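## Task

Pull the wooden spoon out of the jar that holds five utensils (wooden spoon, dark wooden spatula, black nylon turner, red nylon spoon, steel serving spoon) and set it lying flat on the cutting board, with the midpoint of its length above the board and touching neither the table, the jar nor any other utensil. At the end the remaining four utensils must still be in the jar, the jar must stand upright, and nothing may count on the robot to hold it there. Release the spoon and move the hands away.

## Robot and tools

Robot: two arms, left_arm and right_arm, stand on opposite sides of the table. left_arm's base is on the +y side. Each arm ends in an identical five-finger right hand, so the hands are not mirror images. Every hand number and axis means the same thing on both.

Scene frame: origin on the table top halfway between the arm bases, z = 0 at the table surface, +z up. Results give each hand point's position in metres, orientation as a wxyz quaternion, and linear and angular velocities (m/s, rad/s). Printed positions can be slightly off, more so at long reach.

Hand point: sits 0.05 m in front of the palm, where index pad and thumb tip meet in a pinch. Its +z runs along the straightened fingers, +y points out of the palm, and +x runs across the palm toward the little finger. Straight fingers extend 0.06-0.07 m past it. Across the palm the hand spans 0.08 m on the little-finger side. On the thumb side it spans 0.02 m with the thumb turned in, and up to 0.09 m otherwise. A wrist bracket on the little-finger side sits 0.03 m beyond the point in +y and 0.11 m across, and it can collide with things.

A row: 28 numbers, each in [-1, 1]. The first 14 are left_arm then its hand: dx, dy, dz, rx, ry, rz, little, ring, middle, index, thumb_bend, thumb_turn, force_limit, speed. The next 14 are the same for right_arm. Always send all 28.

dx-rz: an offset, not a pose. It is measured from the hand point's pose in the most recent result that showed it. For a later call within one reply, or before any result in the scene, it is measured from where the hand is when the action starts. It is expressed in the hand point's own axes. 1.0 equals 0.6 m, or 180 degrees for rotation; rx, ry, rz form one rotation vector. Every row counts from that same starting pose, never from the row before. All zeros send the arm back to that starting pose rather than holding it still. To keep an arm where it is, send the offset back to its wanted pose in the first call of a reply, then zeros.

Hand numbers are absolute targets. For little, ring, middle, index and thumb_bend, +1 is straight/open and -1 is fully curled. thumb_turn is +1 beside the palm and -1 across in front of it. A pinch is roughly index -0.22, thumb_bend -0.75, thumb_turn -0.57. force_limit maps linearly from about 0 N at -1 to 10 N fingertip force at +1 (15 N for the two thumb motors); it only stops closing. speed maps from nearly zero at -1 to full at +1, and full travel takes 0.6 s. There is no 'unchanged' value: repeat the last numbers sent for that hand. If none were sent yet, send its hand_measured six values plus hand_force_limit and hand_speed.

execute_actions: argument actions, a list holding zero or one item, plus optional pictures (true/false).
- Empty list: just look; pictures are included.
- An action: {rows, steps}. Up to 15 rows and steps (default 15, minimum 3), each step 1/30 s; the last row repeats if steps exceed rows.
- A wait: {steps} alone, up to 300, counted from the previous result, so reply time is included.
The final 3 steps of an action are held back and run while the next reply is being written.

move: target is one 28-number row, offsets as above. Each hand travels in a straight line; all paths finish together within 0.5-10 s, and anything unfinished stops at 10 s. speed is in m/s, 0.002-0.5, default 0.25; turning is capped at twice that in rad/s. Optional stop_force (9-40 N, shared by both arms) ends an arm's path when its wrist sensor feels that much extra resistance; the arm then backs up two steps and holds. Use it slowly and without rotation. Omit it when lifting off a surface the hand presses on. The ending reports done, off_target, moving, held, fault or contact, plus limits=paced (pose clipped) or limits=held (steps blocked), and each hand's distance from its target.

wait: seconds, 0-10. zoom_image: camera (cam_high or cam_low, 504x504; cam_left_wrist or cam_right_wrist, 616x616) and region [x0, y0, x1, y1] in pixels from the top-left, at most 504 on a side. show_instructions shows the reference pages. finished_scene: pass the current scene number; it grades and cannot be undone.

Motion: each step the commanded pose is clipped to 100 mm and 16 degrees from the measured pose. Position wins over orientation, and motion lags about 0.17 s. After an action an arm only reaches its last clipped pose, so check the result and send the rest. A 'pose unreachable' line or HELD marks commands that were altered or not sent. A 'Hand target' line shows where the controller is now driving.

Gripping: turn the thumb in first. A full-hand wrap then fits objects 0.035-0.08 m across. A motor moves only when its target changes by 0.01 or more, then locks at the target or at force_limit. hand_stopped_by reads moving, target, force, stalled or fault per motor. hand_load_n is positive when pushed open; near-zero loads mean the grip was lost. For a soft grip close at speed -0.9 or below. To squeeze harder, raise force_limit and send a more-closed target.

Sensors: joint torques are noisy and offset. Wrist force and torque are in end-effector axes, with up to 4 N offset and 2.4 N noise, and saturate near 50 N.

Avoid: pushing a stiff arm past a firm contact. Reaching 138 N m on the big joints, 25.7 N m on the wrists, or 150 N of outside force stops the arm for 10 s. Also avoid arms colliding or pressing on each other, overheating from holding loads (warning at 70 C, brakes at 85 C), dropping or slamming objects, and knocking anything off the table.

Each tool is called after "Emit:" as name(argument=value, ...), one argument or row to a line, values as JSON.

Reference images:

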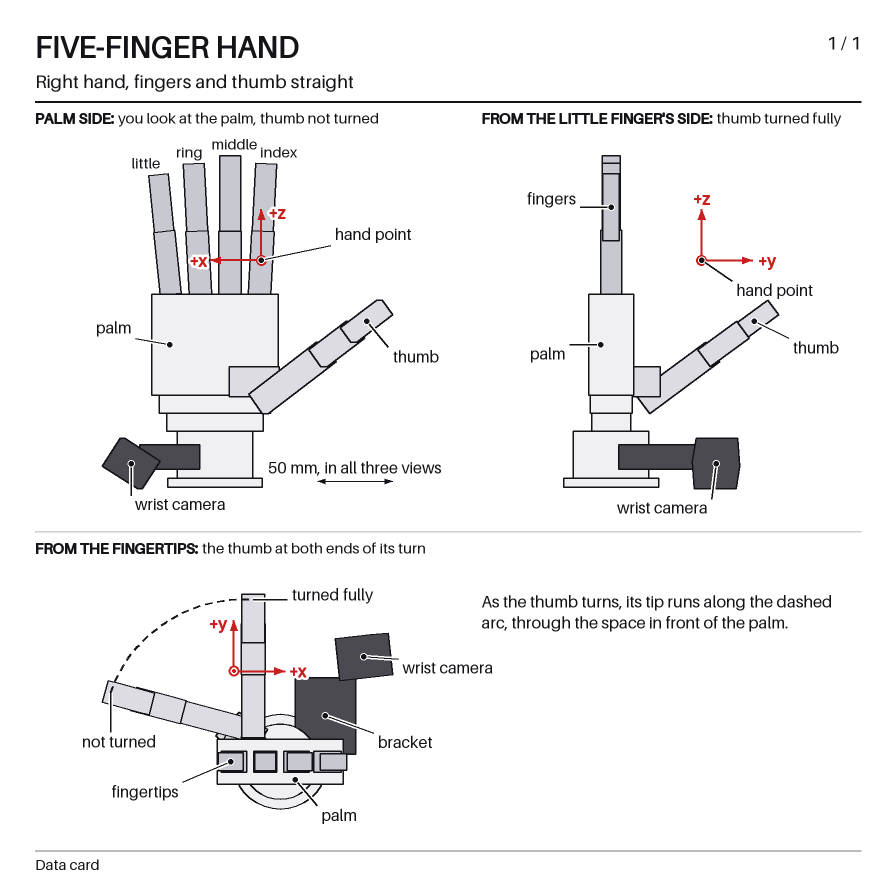

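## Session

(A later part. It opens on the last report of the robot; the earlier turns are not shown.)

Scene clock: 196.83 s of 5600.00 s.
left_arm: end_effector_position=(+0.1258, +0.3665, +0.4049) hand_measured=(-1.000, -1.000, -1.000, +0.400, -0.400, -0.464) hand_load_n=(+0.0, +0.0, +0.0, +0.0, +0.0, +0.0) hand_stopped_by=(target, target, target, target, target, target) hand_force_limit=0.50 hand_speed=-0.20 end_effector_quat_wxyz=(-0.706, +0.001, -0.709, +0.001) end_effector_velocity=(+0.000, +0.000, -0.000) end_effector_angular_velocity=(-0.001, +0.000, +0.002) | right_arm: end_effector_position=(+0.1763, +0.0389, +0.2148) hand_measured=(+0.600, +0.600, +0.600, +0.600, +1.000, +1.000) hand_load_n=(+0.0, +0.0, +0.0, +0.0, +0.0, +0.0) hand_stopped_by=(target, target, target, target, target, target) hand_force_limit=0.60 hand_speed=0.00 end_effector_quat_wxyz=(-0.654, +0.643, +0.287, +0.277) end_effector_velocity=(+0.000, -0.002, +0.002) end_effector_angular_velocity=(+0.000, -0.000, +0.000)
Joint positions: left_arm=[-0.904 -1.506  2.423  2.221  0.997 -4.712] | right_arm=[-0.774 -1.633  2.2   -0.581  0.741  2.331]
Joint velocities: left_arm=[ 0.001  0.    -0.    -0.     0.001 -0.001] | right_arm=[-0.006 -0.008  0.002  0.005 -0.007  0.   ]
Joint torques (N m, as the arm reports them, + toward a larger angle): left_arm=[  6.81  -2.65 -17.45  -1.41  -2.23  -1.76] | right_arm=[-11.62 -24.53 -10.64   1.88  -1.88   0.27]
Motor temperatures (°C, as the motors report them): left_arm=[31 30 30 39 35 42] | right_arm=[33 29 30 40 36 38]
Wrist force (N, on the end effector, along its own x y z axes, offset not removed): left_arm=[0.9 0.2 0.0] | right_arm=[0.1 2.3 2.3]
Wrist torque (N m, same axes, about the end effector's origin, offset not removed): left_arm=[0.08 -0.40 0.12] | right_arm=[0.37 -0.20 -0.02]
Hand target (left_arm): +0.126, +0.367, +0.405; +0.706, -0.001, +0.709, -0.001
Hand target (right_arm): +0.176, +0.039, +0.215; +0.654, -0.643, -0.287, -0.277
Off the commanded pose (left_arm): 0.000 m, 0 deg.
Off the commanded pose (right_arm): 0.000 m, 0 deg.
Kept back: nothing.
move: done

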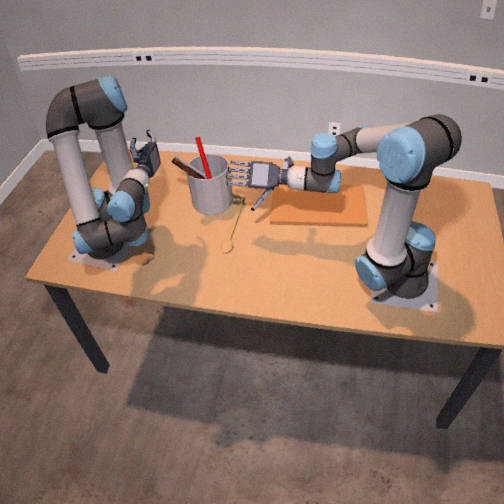

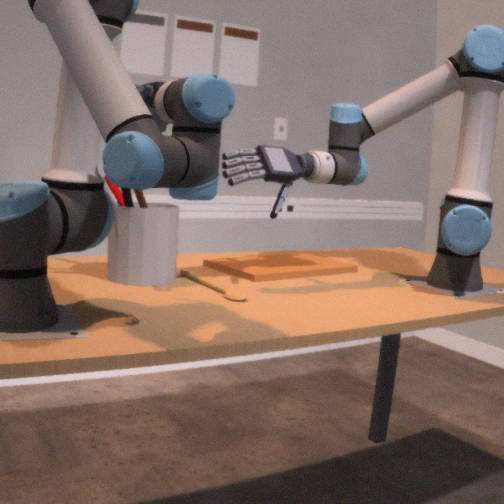

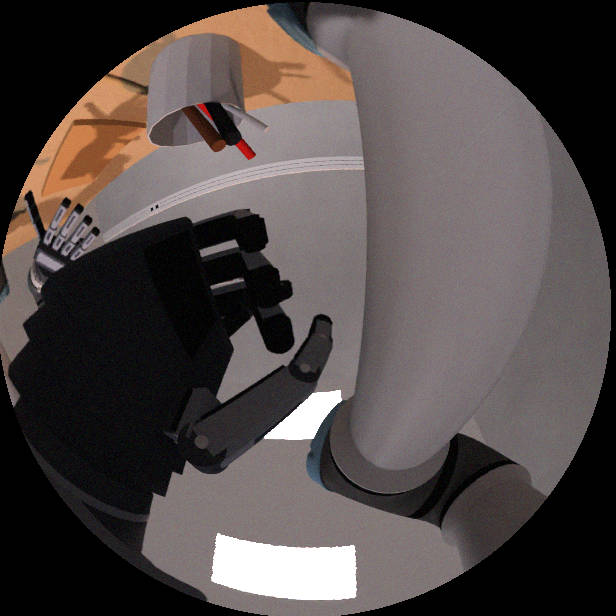

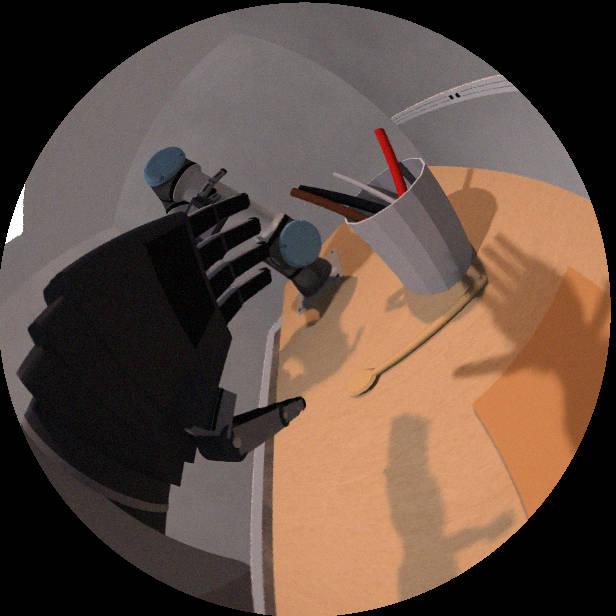

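Emit:
move(
  target=[0,0,0,0,0,0,-1,-1,-1,0.4,-0.4,-0.464,0.5,-0.2, 0,0,0,0,0,0.17,0.6,0.6,0.6,0.4,-0.3,-0.57,0.6,0],
)

Emit:
move(
  target=[0,0,0,0,0,0,-1,-1,-1,0.4,-0.4,-0.464,0.5,-0.2, -0.15,0.13,0.12,-0.11,0,0,0.6,0.6,0.6,0.4,-0.3,-0.57,0.6,0],
)

Scene clock: 198.73 s of 5600.00 s.
left_arm: end_effector_position=(+0.1258, +0.3665, +0.4049) hand_measured=(-1.000, -1.000, -1.000, +0.400, -0.400, -0.464) hand_load_n=(+0.0, +0.0, +0.0, +0.0, +0.0, +0.0) hand_stopped_by=(target, target, target, target, target, target) hand_force_limit=0.50 hand_speed=-0.20 end_effector_quat_wxyz=(-0.706, +0.001, -0.709, +0.001) end_effector_velocity=(+0.000, +0.000, -0.000) end_effector_angular_velocity=(-0.002, +0.001, +0.000) | right_arm: end_effector_position=(+0.1763, +0.0390, +0.2149) hand_measured=(+0.600, +0.600, +0.600, +0.400, -0.300, -0.570) hand_load_n=(+0.0, +0.0, +0.0, +0.0, +0.0, +0.0) hand_stopped_by=(target, target, target, target, target, target) hand_force_limit=0.60 hand_speed=0.00 end_effector_quat_wxyz=(-0.704, +0.696, +0.108, +0.095) end_effector_velocity=(+0.001, -0.000, -0.000) end_effector_angular_velocity=(+0.003, +0.016, -0.001)
Joint positions: left_arm=[-0.904 -1.506  2.423  2.221  0.997 -4.712] | right_arm=[-0.847 -1.595  2.156 -0.574  0.668  2.864]
Joint velocities: left_arm=[-0.001 -0.002 -0.     0.     0.001 -0.002] | right_arm=[-0.003  0.001  0.003 -0.009 -0.002  0.019]
Joint torques (N m, as the arm reports them, + toward a larger angle): left_arm=[  6.73  -2.17 -17.01  -1.37  -2.21  -1.83] | right_arm=[-13.38  -8.59  -9.76  -3.73  -1.59   2.55]
Motor temperatures (°C, as the motors report them): left_arm=[31 30 30 39 35 42] | right_arm=[33 29 30 40 36 38]
Wrist force (N, on the end effector, along its own x y z axes, offset not removed): left_arm=[0.1 -1.1 1.6] | right_arm=[1.1 2.7 2.7]
Wrist torque (N m, same axes, about the end effector's origin, offset not removed): left_arm=[-0.23 -0.31 0.04] | right_arm=[0.50 -0.38 0.11]
Hand target (left_arm): +0.126, +0.367, +0.405; +0.706, -0.001, +0.709, -0.001
Hand target (right_arm): +0.176, +0.039, +0.215; +0.704, -0.696, -0.107, -0.095
Off the commanded pose (left_arm): 0.000 m, 0 deg.
Off the commanded pose (right_arm): 0.000 m, 0 deg.
Kept back: nothing.
move: done

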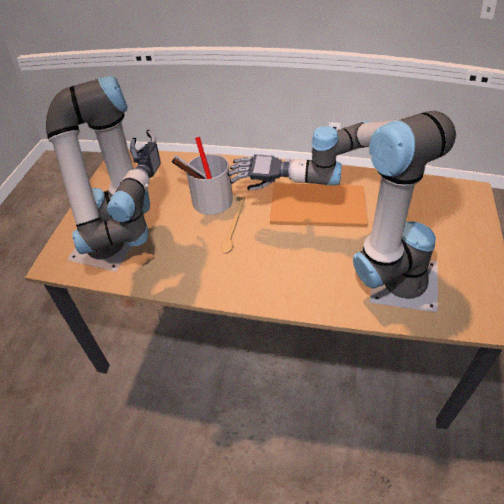

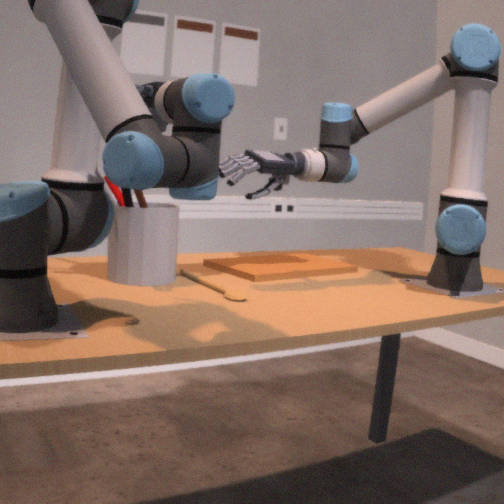

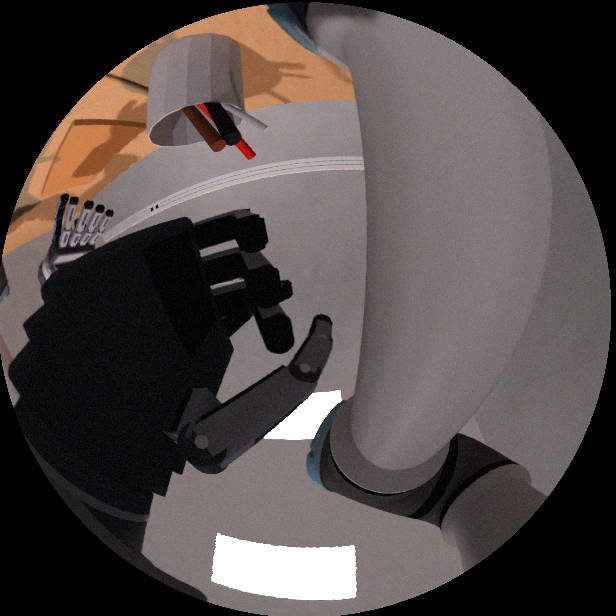

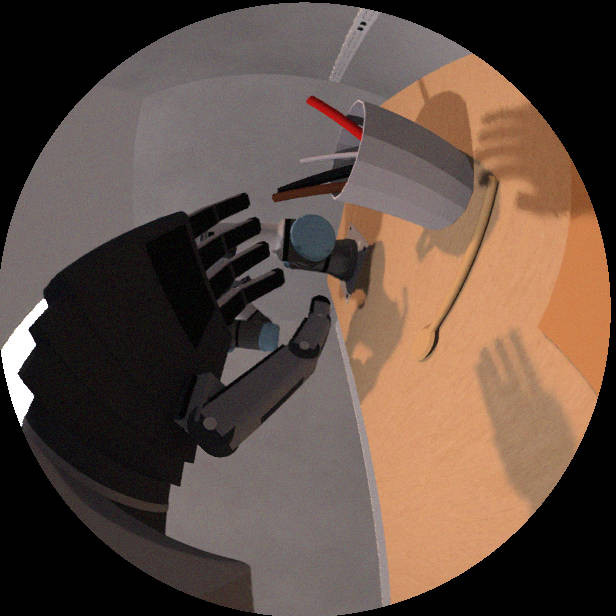

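Scene clock: 200.13 s of 5600.00 s.
left_arm: end_effector_position=(+0.1258, +0.3665, +0.4049) hand_measured=(-1.000, -1.000, -1.000, +0.400, -0.400, -0.464) hand_load_n=(+0.0, +0.0, +0.0, +0.0, +0.0, +0.0) hand_stopped_by=(target, target, target, target, target, target) hand_force_limit=0.50 hand_speed=-0.20 end_effector_quat_wxyz=(-0.706, +0.001, -0.709, +0.001) end_effector_velocity=(-0.000, -0.000, -0.000) end_effector_angular_velocity=(-0.001, +0.002, -0.003) | right_arm: end_effector_position=(+0.1110, +0.1101, +0.1152) hand_measured=(+0.600, +0.600, +0.600, +0.400, -0.300, -0.570) hand_load_n=(+0.0, +0.0, +0.0, +0.0, +0.0, +0.0) hand_stopped_by=(target, target, target, target, target, target) hand_force_limit=0.60 hand_speed=0.00 end_effector_quat_wxyz=(-0.574, +0.806, +0.090, +0.113) end_effector_velocity=(-0.001, +0.003, -0.001) end_effector_angular_velocity=(-0.009, -0.000, -0.005)
Joint positions: left_arm=[-0.904 -1.506  2.423  2.221  0.997 -4.712] | right_arm=[-0.469 -1.311  1.913 -0.252  1.171  2.695]
Joint velocities: left_arm=[-0.002 -0.001 -0.001 -0.    -0.001  0.   ] | right_arm=[ 0.008  0.009 -0.012  0.011  0.014  0.   ]
Joint torques (N m, as the arm reports them, + toward a larger angle): left_arm=[  6.66  -2.27 -17.32  -1.45  -2.17  -1.67] | right_arm=[ 13.49 -17.46 -27.08   1.92   1.56   2.45]
Motor temperatures (°C, as the motors report them): left_arm=[31 30 30 39 35 42] | right_arm=[33 29 30 40 36 38]
Wrist force (N, on the end effector, along its own x y z axes, offset not removed): left_arm=[0.1 -1.5 0.3] | right_arm=[2.7 2.4 2.4]
Wrist torque (N m, same axes, about the end effector's origin, offset not removed): left_arm=[-0.18 -0.28 0.04] | right_arm=[0.41 -0.64 0.24]
Hand target (left_arm): +0.126, +0.367, +0.405; +0.706, -0.001, +0.709, -0.001
Hand target (right_arm): +0.111, +0.110, +0.115; -0.573, +0.806, +0.090, +0.113
Off the commanded pose (left_arm): 0.000 m, 0 deg.
Off the commanded pose (right_arm): 0.001 m, 0 deg.
Kept back: nothing.
move: done

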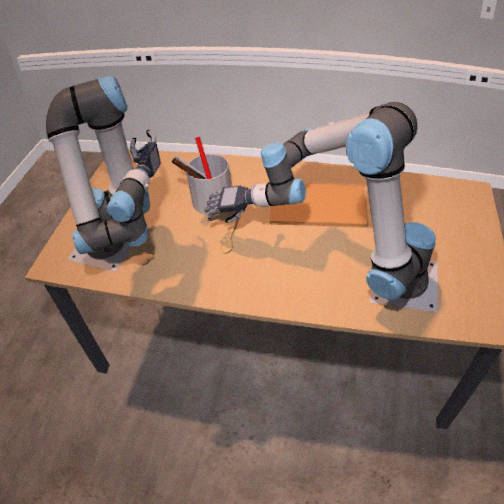

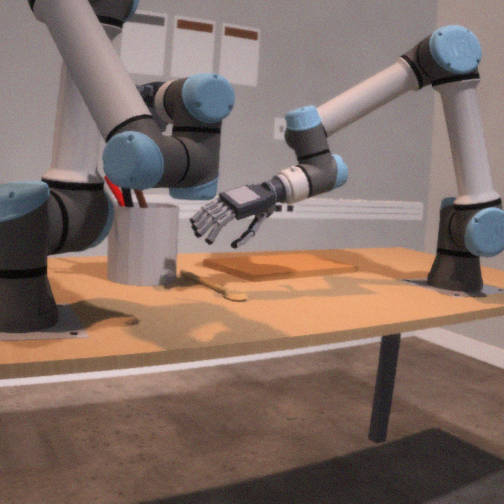

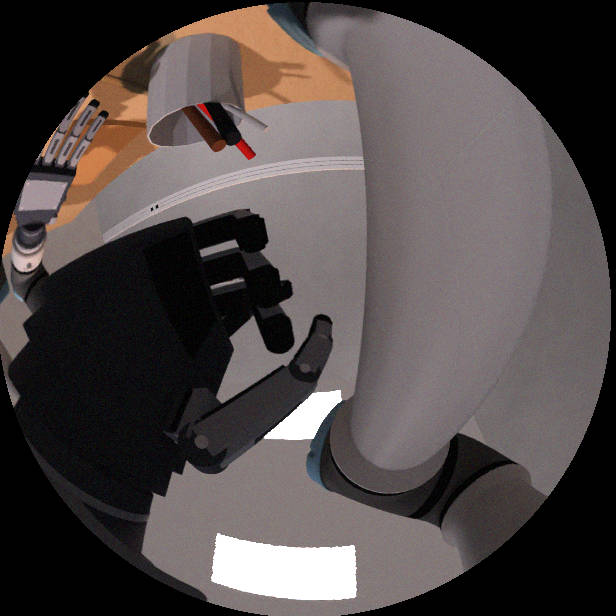

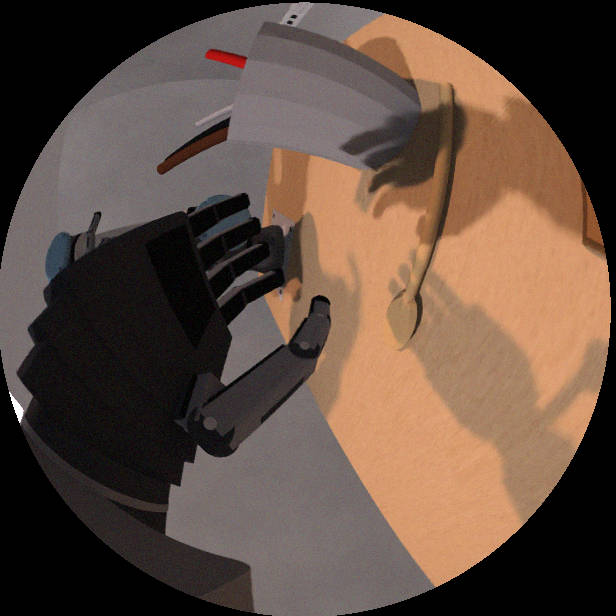

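Emit:
move(
  target=[0,0,0,0,0,0,-1,-1,-1,0.4,-0.4,-0.464,0.5,-0.2, 0.065,0.115,0.073,0,0,0,-0.6,-0.6,-0.6,0.4,-0.3,-0.57,0.6,0],
  speed=0.1,
)

Scene clock: 201.83 s of 5600.00 s.
left_arm: end_effector_position=(+0.1258, +0.3665, +0.4049) hand_measured=(-1.000, -1.000, -1.000, +0.400, -0.400, -0.464) hand_load_n=(+0.0, +0.0, +0.0, +0.0, +0.0, +0.0) hand_stopped_by=(target, target, target, target, target, target) hand_force_limit=0.50 hand_speed=-0.20 end_effector_quat_wxyz=(-0.706, +0.001, -0.709, +0.001) end_effector_velocity=(-0.000, -0.000, +0.000) end_effector_angular_velocity=(+0.000, -0.002, -0.001) | right_arm: end_effector_position=(+0.1705, +0.1297, +0.0504) hand_measured=(-0.600, -0.600, -0.600, +0.400, -0.300, -0.570) hand_load_n=(+0.0, +0.0, +0.0, +0.0, +0.0, +0.0) hand_stopped_by=(target, target, target, target, target, target) hand_force_limit=0.60 hand_speed=0.00 end_effector_quat_wxyz=(-0.574, +0.806, +0.090, +0.113) end_effector_velocity=(+0.002, +0.001, -0.002) end_effector_angular_velocity=(-0.000, +0.000, +0.001)
Joint positions: left_arm=[-0.904 -1.506  2.423  2.221  0.997 -4.712] | right_arm=[-0.566 -1.139  1.873 -0.368  1.08   2.658]
Joint velocities: left_arm=[-0.001  0.     0.001  0.001  0.    -0.001] | right_arm=[-0.002  0.006 -0.003 -0.003 -0.003 -0.001]
Joint torques (N m, as the arm reports them, + toward a larger angle): left_arm=[  6.79  -1.75 -17.1   -1.48  -2.18  -1.81] | right_arm=[-12.82 -22.82 -24.85  -3.01  -2.14  -2.28]
Motor temperatures (°C, as the motors report them): left_arm=[31 30 30 39 35 42] | right_arm=[33 29 30 40 36 38]
Wrist force (N, on the end effector, along its own x y z axes, offset not removed): left_arm=[-1.0 -0.3 0.2] | right_arm=[0.9 1.5 2.4]
Wrist torque (N m, same axes, about the end effector's origin, offset not removed): left_arm=[0.03 -0.11 0.01] | right_arm=[0.29 -0.40 0.08]
Hand target (left_arm): +0.126, +0.367, +0.405; +0.706, -0.001, +0.709, -0.001
Hand target (right_arm): +0.171, +0.130, +0.050; -0.574, +0.806, +0.090, +0.113
Off the commanded pose (left_arm): 0.000 m, 0 deg.
Off the commanded pose (right_arm): 0.000 m, 0 deg.
Kept back: nothing.
move: done

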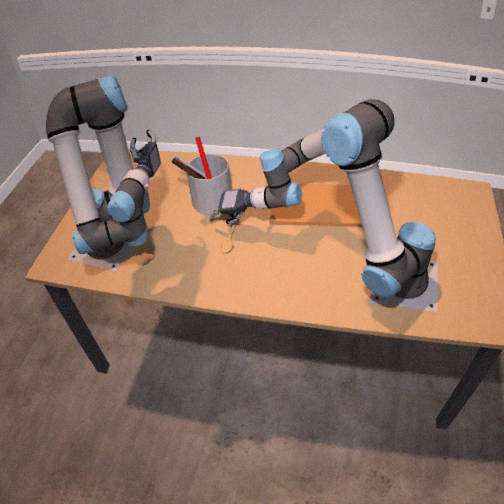

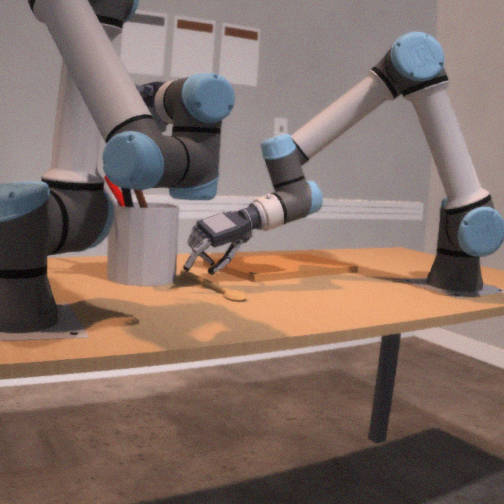

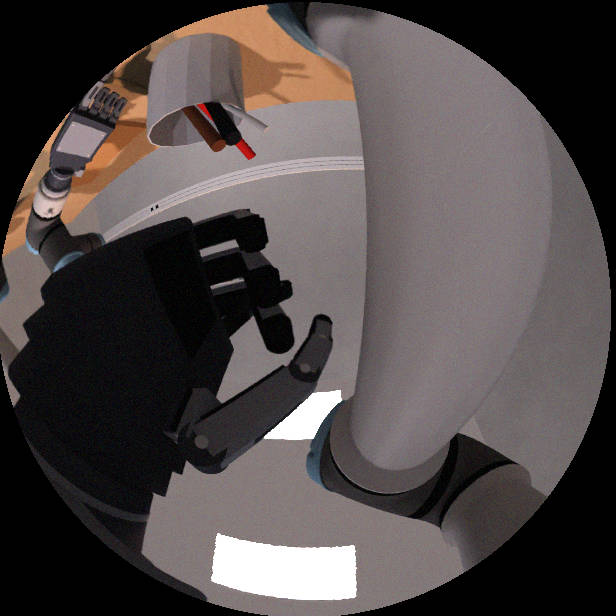

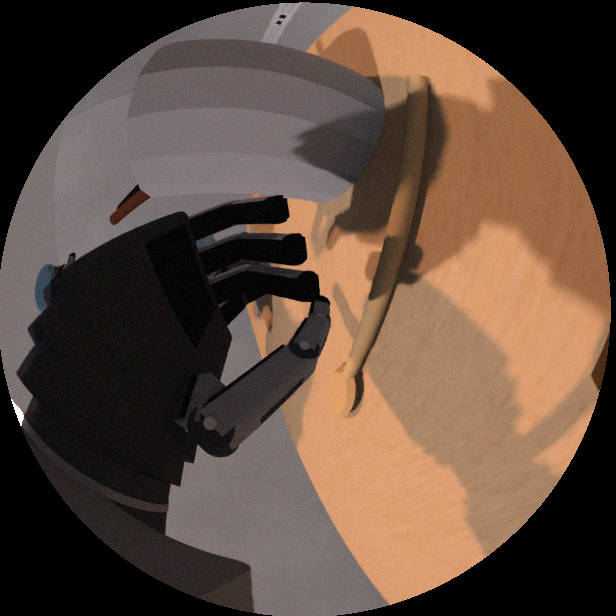

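Emit:
move(
  target=[0,0,0,0,0,0,-1,-1,-1,0.4,-0.4,-0.464,0.5,-0.2, -0.012,0.038,0.013,0,0,0,-0.6,-0.6,-0.6,0.4,-0.3,-0.57,0.6,0],
  speed=0.03,
  stop_force=9,
)

Emit:
zoom_image(
  camera="cam_low",
  region=[140,200,300,320],
)

Scene clock: 203.30 s of 5600.00 s.
left_arm: end_effector_position=(+0.1258, +0.3665, +0.4049) hand_measured=(-1.000, -1.000, -1.000, +0.400, -0.400, -0.464) hand_load_n=(+0.0, +0.0, +0.0, +0.0, +0.0, +0.0) hand_stopped_by=(target, target, target, target, target, target) hand_force_limit=0.50 hand_speed=-0.20 end_effector_quat_wxyz=(-0.706, +0.001, -0.709, +0.001) end_effector_velocity=(-0.001, +0.000, -0.000) end_effector_angular_velocity=(-0.000, -0.000, +0.000) | right_arm: end_effector_position=(+0.1705, +0.1295, +0.0256) hand_measured=(-0.600, -0.600, -0.600, +0.400, -0.300, -0.570) hand_load_n=(+0.0, +0.0, +0.0, +0.0, +0.0, +0.0) hand_stopped_by=(target, target, target, target, target, target) hand_force_limit=0.60 hand_speed=0.00 end_effector_quat_wxyz=(-0.574, +0.806, +0.090, +0.113) end_effector_velocity=(-0.001, +0.000, -0.003) end_effector_angular_velocity=(-0.000, +0.000, +0.001)
Joint positions: left_arm=[-0.904 -1.506  2.423  2.221  0.997 -4.712] | right_arm=[-0.566 -1.097  1.891 -0.428  1.08   2.657]
Joint velocities: left_arm=[-0.001  0.001 -0.001  0.     0.001 -0.   ] | right_arm=[ 0.001  0.005  0.002 -0.006  0.001  0.   ]
Joint torques (N m, as the arm reports them, + toward a larger angle): left_arm=[  6.64  -2.56 -16.79  -1.47  -2.1   -1.77] | right_arm=[ -3.03 -25.52  -7.81  -3.61   1.61  -0.94]
Motor temperatures (°C, as the motors report them): left_arm=[31 30 30 39 35 42] | right_arm=[33 29 30 40 36 38]
Wrist force (N, on the end effector, along its own x y z axes, offset not removed): left_arm=[1.2 -1.6 0.4] | right_arm=[0.7 2.7 3.0]
Wrist torque (N m, same axes, about the end effector's origin, offset not removed): left_arm=[-0.26 -0.41 0.13] | right_arm=[0.47 -0.41 0.13]
Hand target (left_arm): +0.126, +0.367, +0.405; +0.706, -0.001, +0.709, -0.001
Hand target (right_arm): +0.170, +0.130, +0.025; -0.574, +0.806, +0.090, +0.113
Off the commanded pose (left_arm): 0.000 m, 0 deg.
Off the commanded pose (right_arm): 0.000 m, 0 deg.
Kept back: nothing.
move: done

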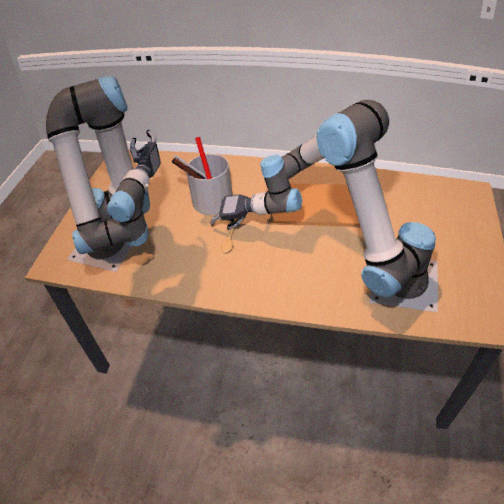

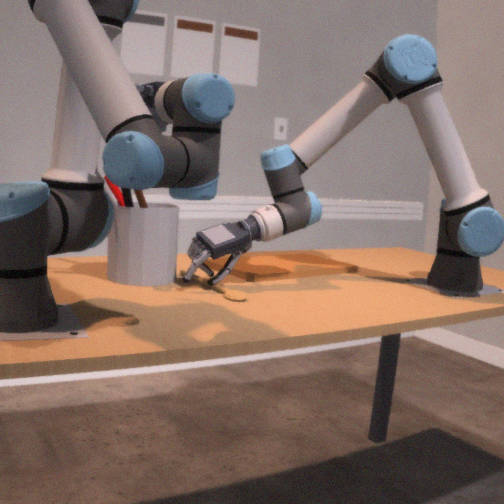

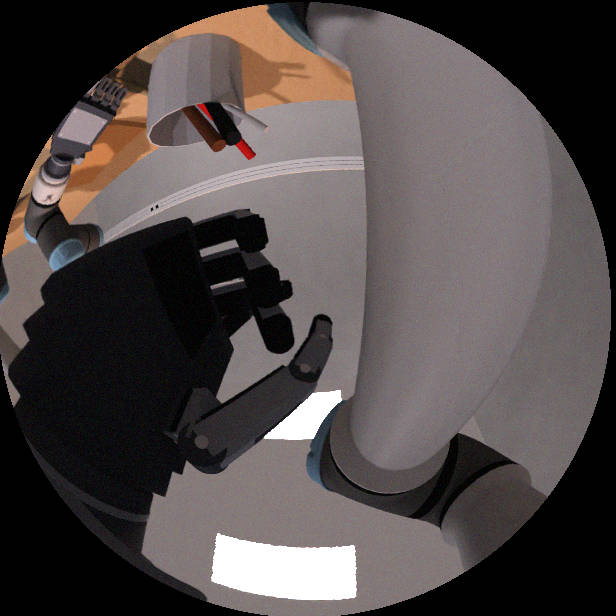

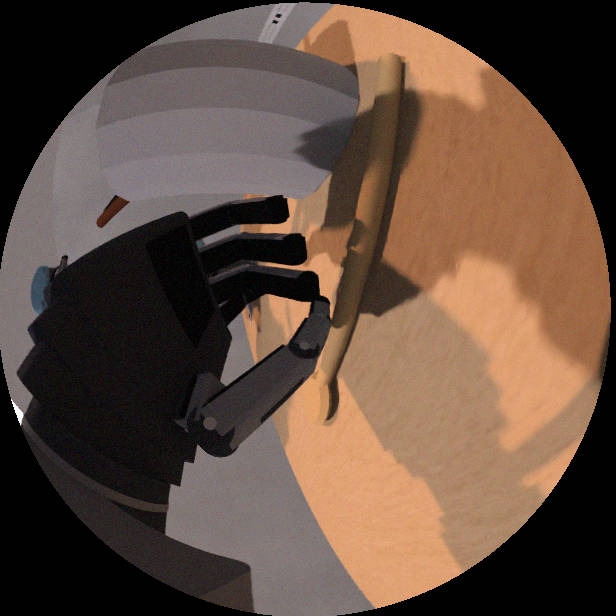

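Region (140, 200, 300, 320) of cam_low's 504x504 image, scaled by 3.150, with more detail than that image has; it fills the top 378 rows of this view, and the rest is white.

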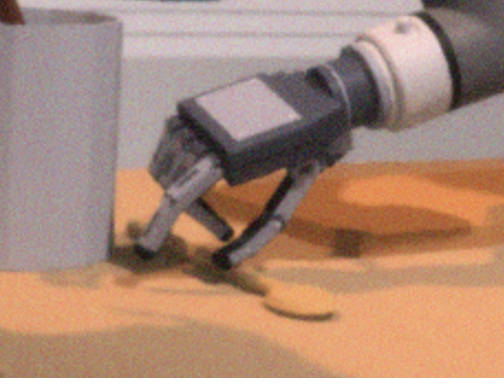

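Emit:
move(
  target=[0,0,0,0,0,0,-1,-1,-1,0.4,-0.4,-0.464,0.5,-0.2, 0.02,-0.006,0.02,0,0,0,-0.6,-0.6,-0.6,0.4,-0.3,-0.57,0.6,0],
  speed=0.03,
  stop_force=9,
)

Emit:
move(
  target=[0,0,0,0,0,0,-1,-1,-1,0.4,-0.4,-0.464,0.5,-0.2, -0.005,0.016,0.006,0,0,0,-0.6,-0.6,-0.6,0.4,-0.3,-0.57,0.6,0],
  speed=0.02,
  stop_force=9,
)

Emit:
zoom_image(
  camera="cam_low",
  region=[140,200,300,320],
)

Scene clock: 204.50 s of 5600.00 s.
left_arm: end_effector_position=(+0.1258, +0.3665, +0.4049) hand_measured=(-1.000, -1.000, -1.000, +0.400, -0.400, -0.464) hand_load_n=(+0.0, +0.0, +0.0, +0.0, +0.0, +0.0) hand_stopped_by=(target, target, target, target, target, target) hand_force_limit=0.50 hand_speed=-0.20 end_effector_quat_wxyz=(-0.706, +0.001, -0.709, +0.001) end_effector_velocity=(-0.000, +0.000, +0.000) end_effector_angular_velocity=(-0.000, -0.001, +0.000) | right_arm: end_effector_position=(+0.1817, +0.1420, +0.0284) hand_measured=(-0.600, -0.600, -0.600, +0.400, -0.300, -0.570) hand_load_n=(+0.0, +0.0, +0.0, +0.0, +0.0, +0.0) hand_stopped_by=(target, target, target, target, target, target) hand_force_limit=0.60 hand_speed=0.00 end_effector_quat_wxyz=(-0.574, +0.806, +0.090, +0.113) end_effector_velocity=(+0.002, +0.002, +0.000) end_effector_angular_velocity=(-0.000, +0.000, -0.002)
Joint positions: left_arm=[-0.904 -1.506  2.423  2.221  0.997 -4.712] | right_arm=[-0.571 -1.074  1.841 -0.4    1.076  2.656]
Joint velocities: left_arm=[-0.     0.    -0.     0.001  0.001 -0.001] | right_arm=[-0.001  0.003 -0.007  0.005  0.001  0.   ]
Joint torques (N m, as the arm reports them, + toward a larger angle): left_arm=[  6.94  -2.12 -16.77  -1.48  -2.05  -1.65] | right_arm=[-13.97 -25.26 -28.07   2.02  -2.11  -2.38]
Motor temperatures (°C, as the motors report them): left_arm=[31 30 30 39 35 42] | right_arm=[33 29 30 40 36 38]
Wrist force (N, on the end effector, along its own x y z axes, offset not removed): left_arm=[-0.3 -2.1 0.5] | right_arm=[0.8 2.8 2.6]
Wrist torque (N m, same axes, about the end effector's origin, offset not removed): left_arm=[-0.29 -0.24 0.01] | right_arm=[0.45 -0.36 0.13]
Hand target (left_arm): +0.126, +0.367, +0.405; +0.706, -0.001, +0.709, -0.001
Hand target (right_arm): +0.182, +0.142, +0.028; -0.574, +0.806, +0.090, +0.113
Off the commanded pose (left_arm): 0.000 m, 0 deg.
Off the commanded pose (right_arm): 0.000 m, 0 deg.
Kept back: nothing.
move: done

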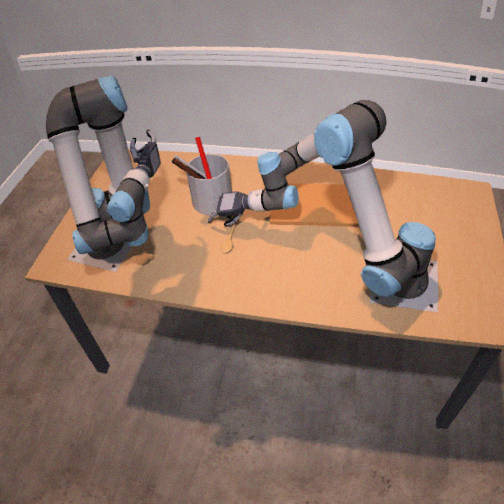

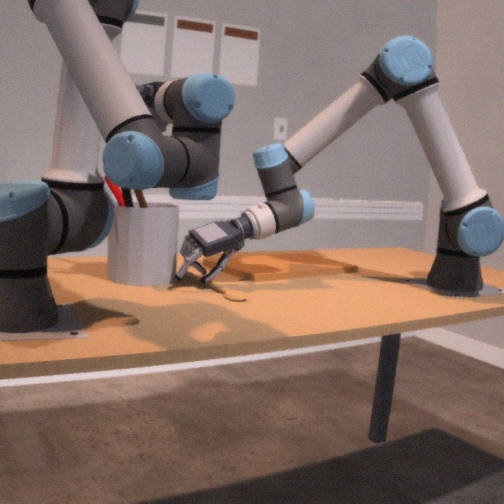

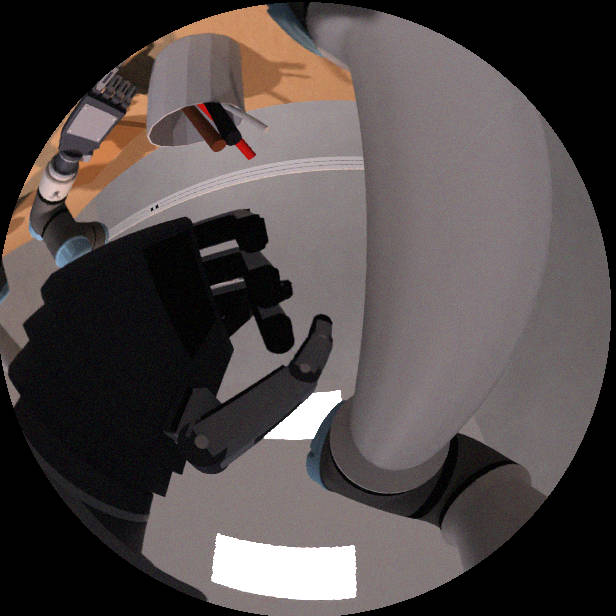

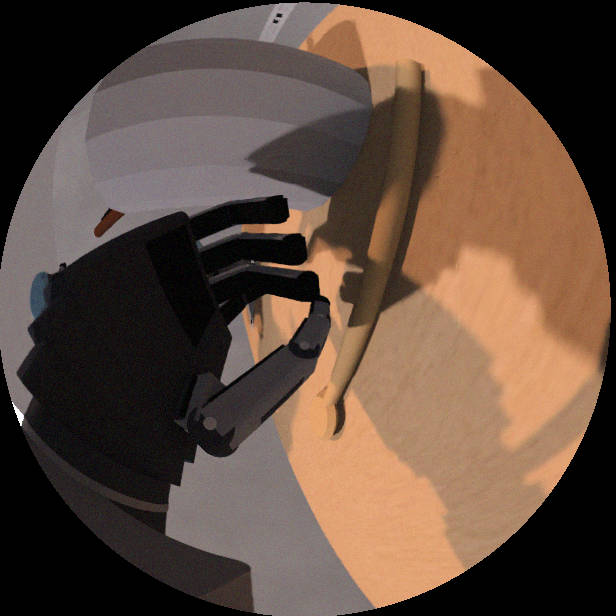

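Scene clock: 205.37 s of 5600.00 s.
left_arm: end_effector_position=(+0.1258, +0.3665, +0.4049) hand_measured=(-1.000, -1.000, -1.000, +0.400, -0.400, -0.464) hand_load_n=(+0.0, +0.0, +0.0, +0.0, +0.0, +0.0) hand_stopped_by=(target, target, target, target, target, target) hand_force_limit=0.50 hand_speed=-0.20 end_effector_quat_wxyz=(-0.706, +0.001, -0.709, +0.001) end_effector_velocity=(+0.000, +0.000, +0.000) end_effector_angular_velocity=(+0.001, -0.000, +0.002) | right_arm: end_effector_position=(+0.1819, +0.1422, +0.0181) hand_measured=(-0.600, -0.600, -0.600, +0.400, -0.300, -0.570) hand_load_n=(+0.0, +0.0, +0.0, +0.0, +0.0, +0.0) hand_stopped_by=(target, target, target, target, target, target) hand_force_limit=0.60 hand_speed=0.00 end_effector_quat_wxyz=(-0.574, +0.806, +0.090, +0.113) end_effector_velocity=(+0.000, -0.000, -0.003) end_effector_angular_velocity=(+0.000, +0.001, -0.001)
Joint positions: left_arm=[-0.904 -1.506  2.423  2.221  0.997 -4.712] | right_arm=[-0.571 -1.055  1.847 -0.424  1.076  2.656]
Joint velocities: left_arm=[ 0.002  0.    -0.     0.    -0.     0.001] | right_arm=[-0.001  0.005  0.001 -0.006  0.     0.001]
Joint torques (N m, as the arm reports them, + toward a larger angle): left_arm=[  6.35  -2.46 -17.08  -1.41  -2.11  -1.68] | right_arm=[ 13.87 -27.76  -3.62  -2.87   1.66  -0.43]
Motor temperatures (°C, as the motors report them): left_arm=[31 30 30 39 35 42] | right_arm=[33 29 30 40 36 38]
Wrist force (N, on the end effector, along its own x y z axes, offset not removed): left_arm=[0.7 -1.0 0.3] | right_arm=[2.2 2.0 3.3]
Wrist torque (N m, same axes, about the end effector's origin, offset not removed): left_arm=[-0.17 -0.37 0.01] | right_arm=[0.23 -0.64 0.18]
Hand target (left_arm): +0.126, +0.367, +0.405; +0.706, -0.001, +0.709, -0.001
Hand target (right_arm): +0.182, +0.142, +0.018; -0.574, +0.806, +0.090, +0.113
Off the commanded pose (left_arm): 0.000 m, 0 deg.
Off the commanded pose (right_arm): 0.000 m, 0 deg.
Kept back: nothing.
move: done

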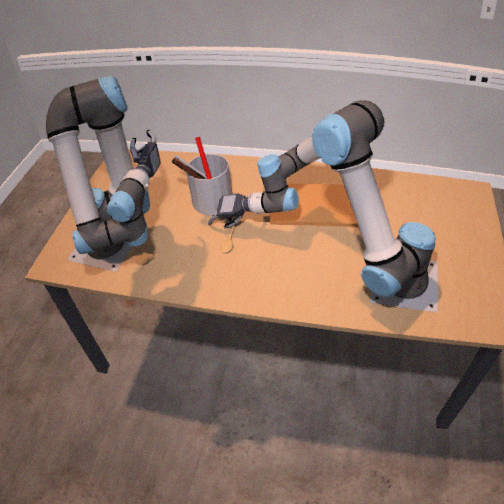

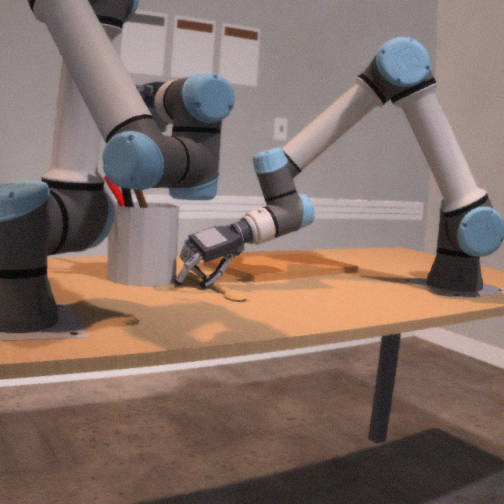

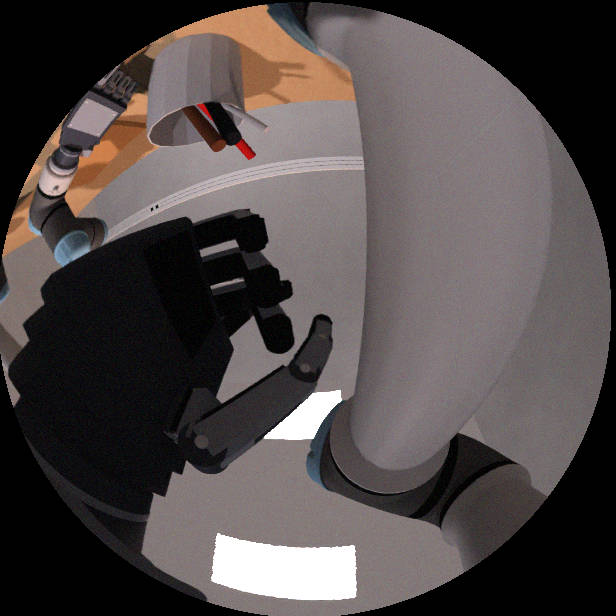

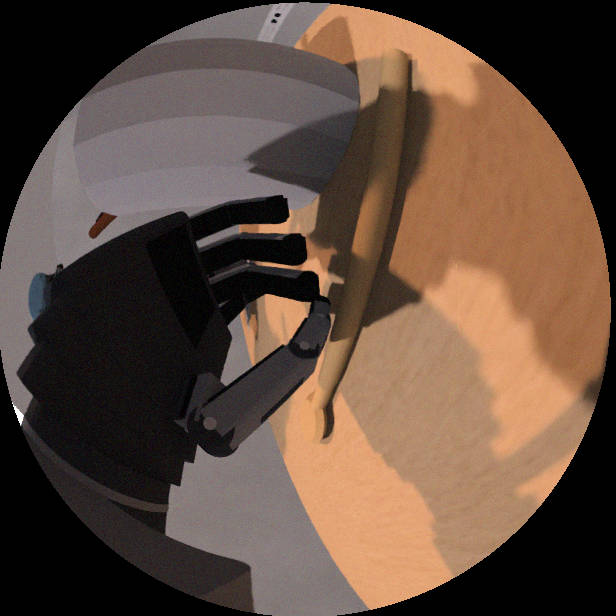

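Region (140, 200, 300, 320) of cam_low's 504x504 image, scaled by 3.150, with more detail than that image has; it fills the top 378 rows of this view, and the rest is white.

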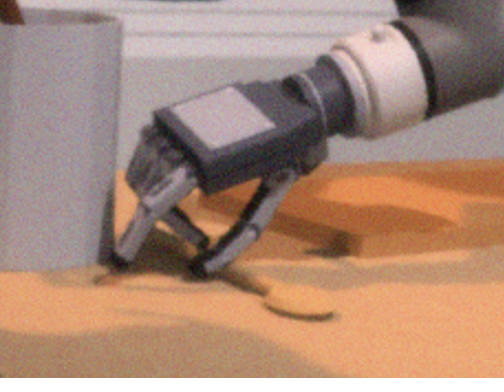

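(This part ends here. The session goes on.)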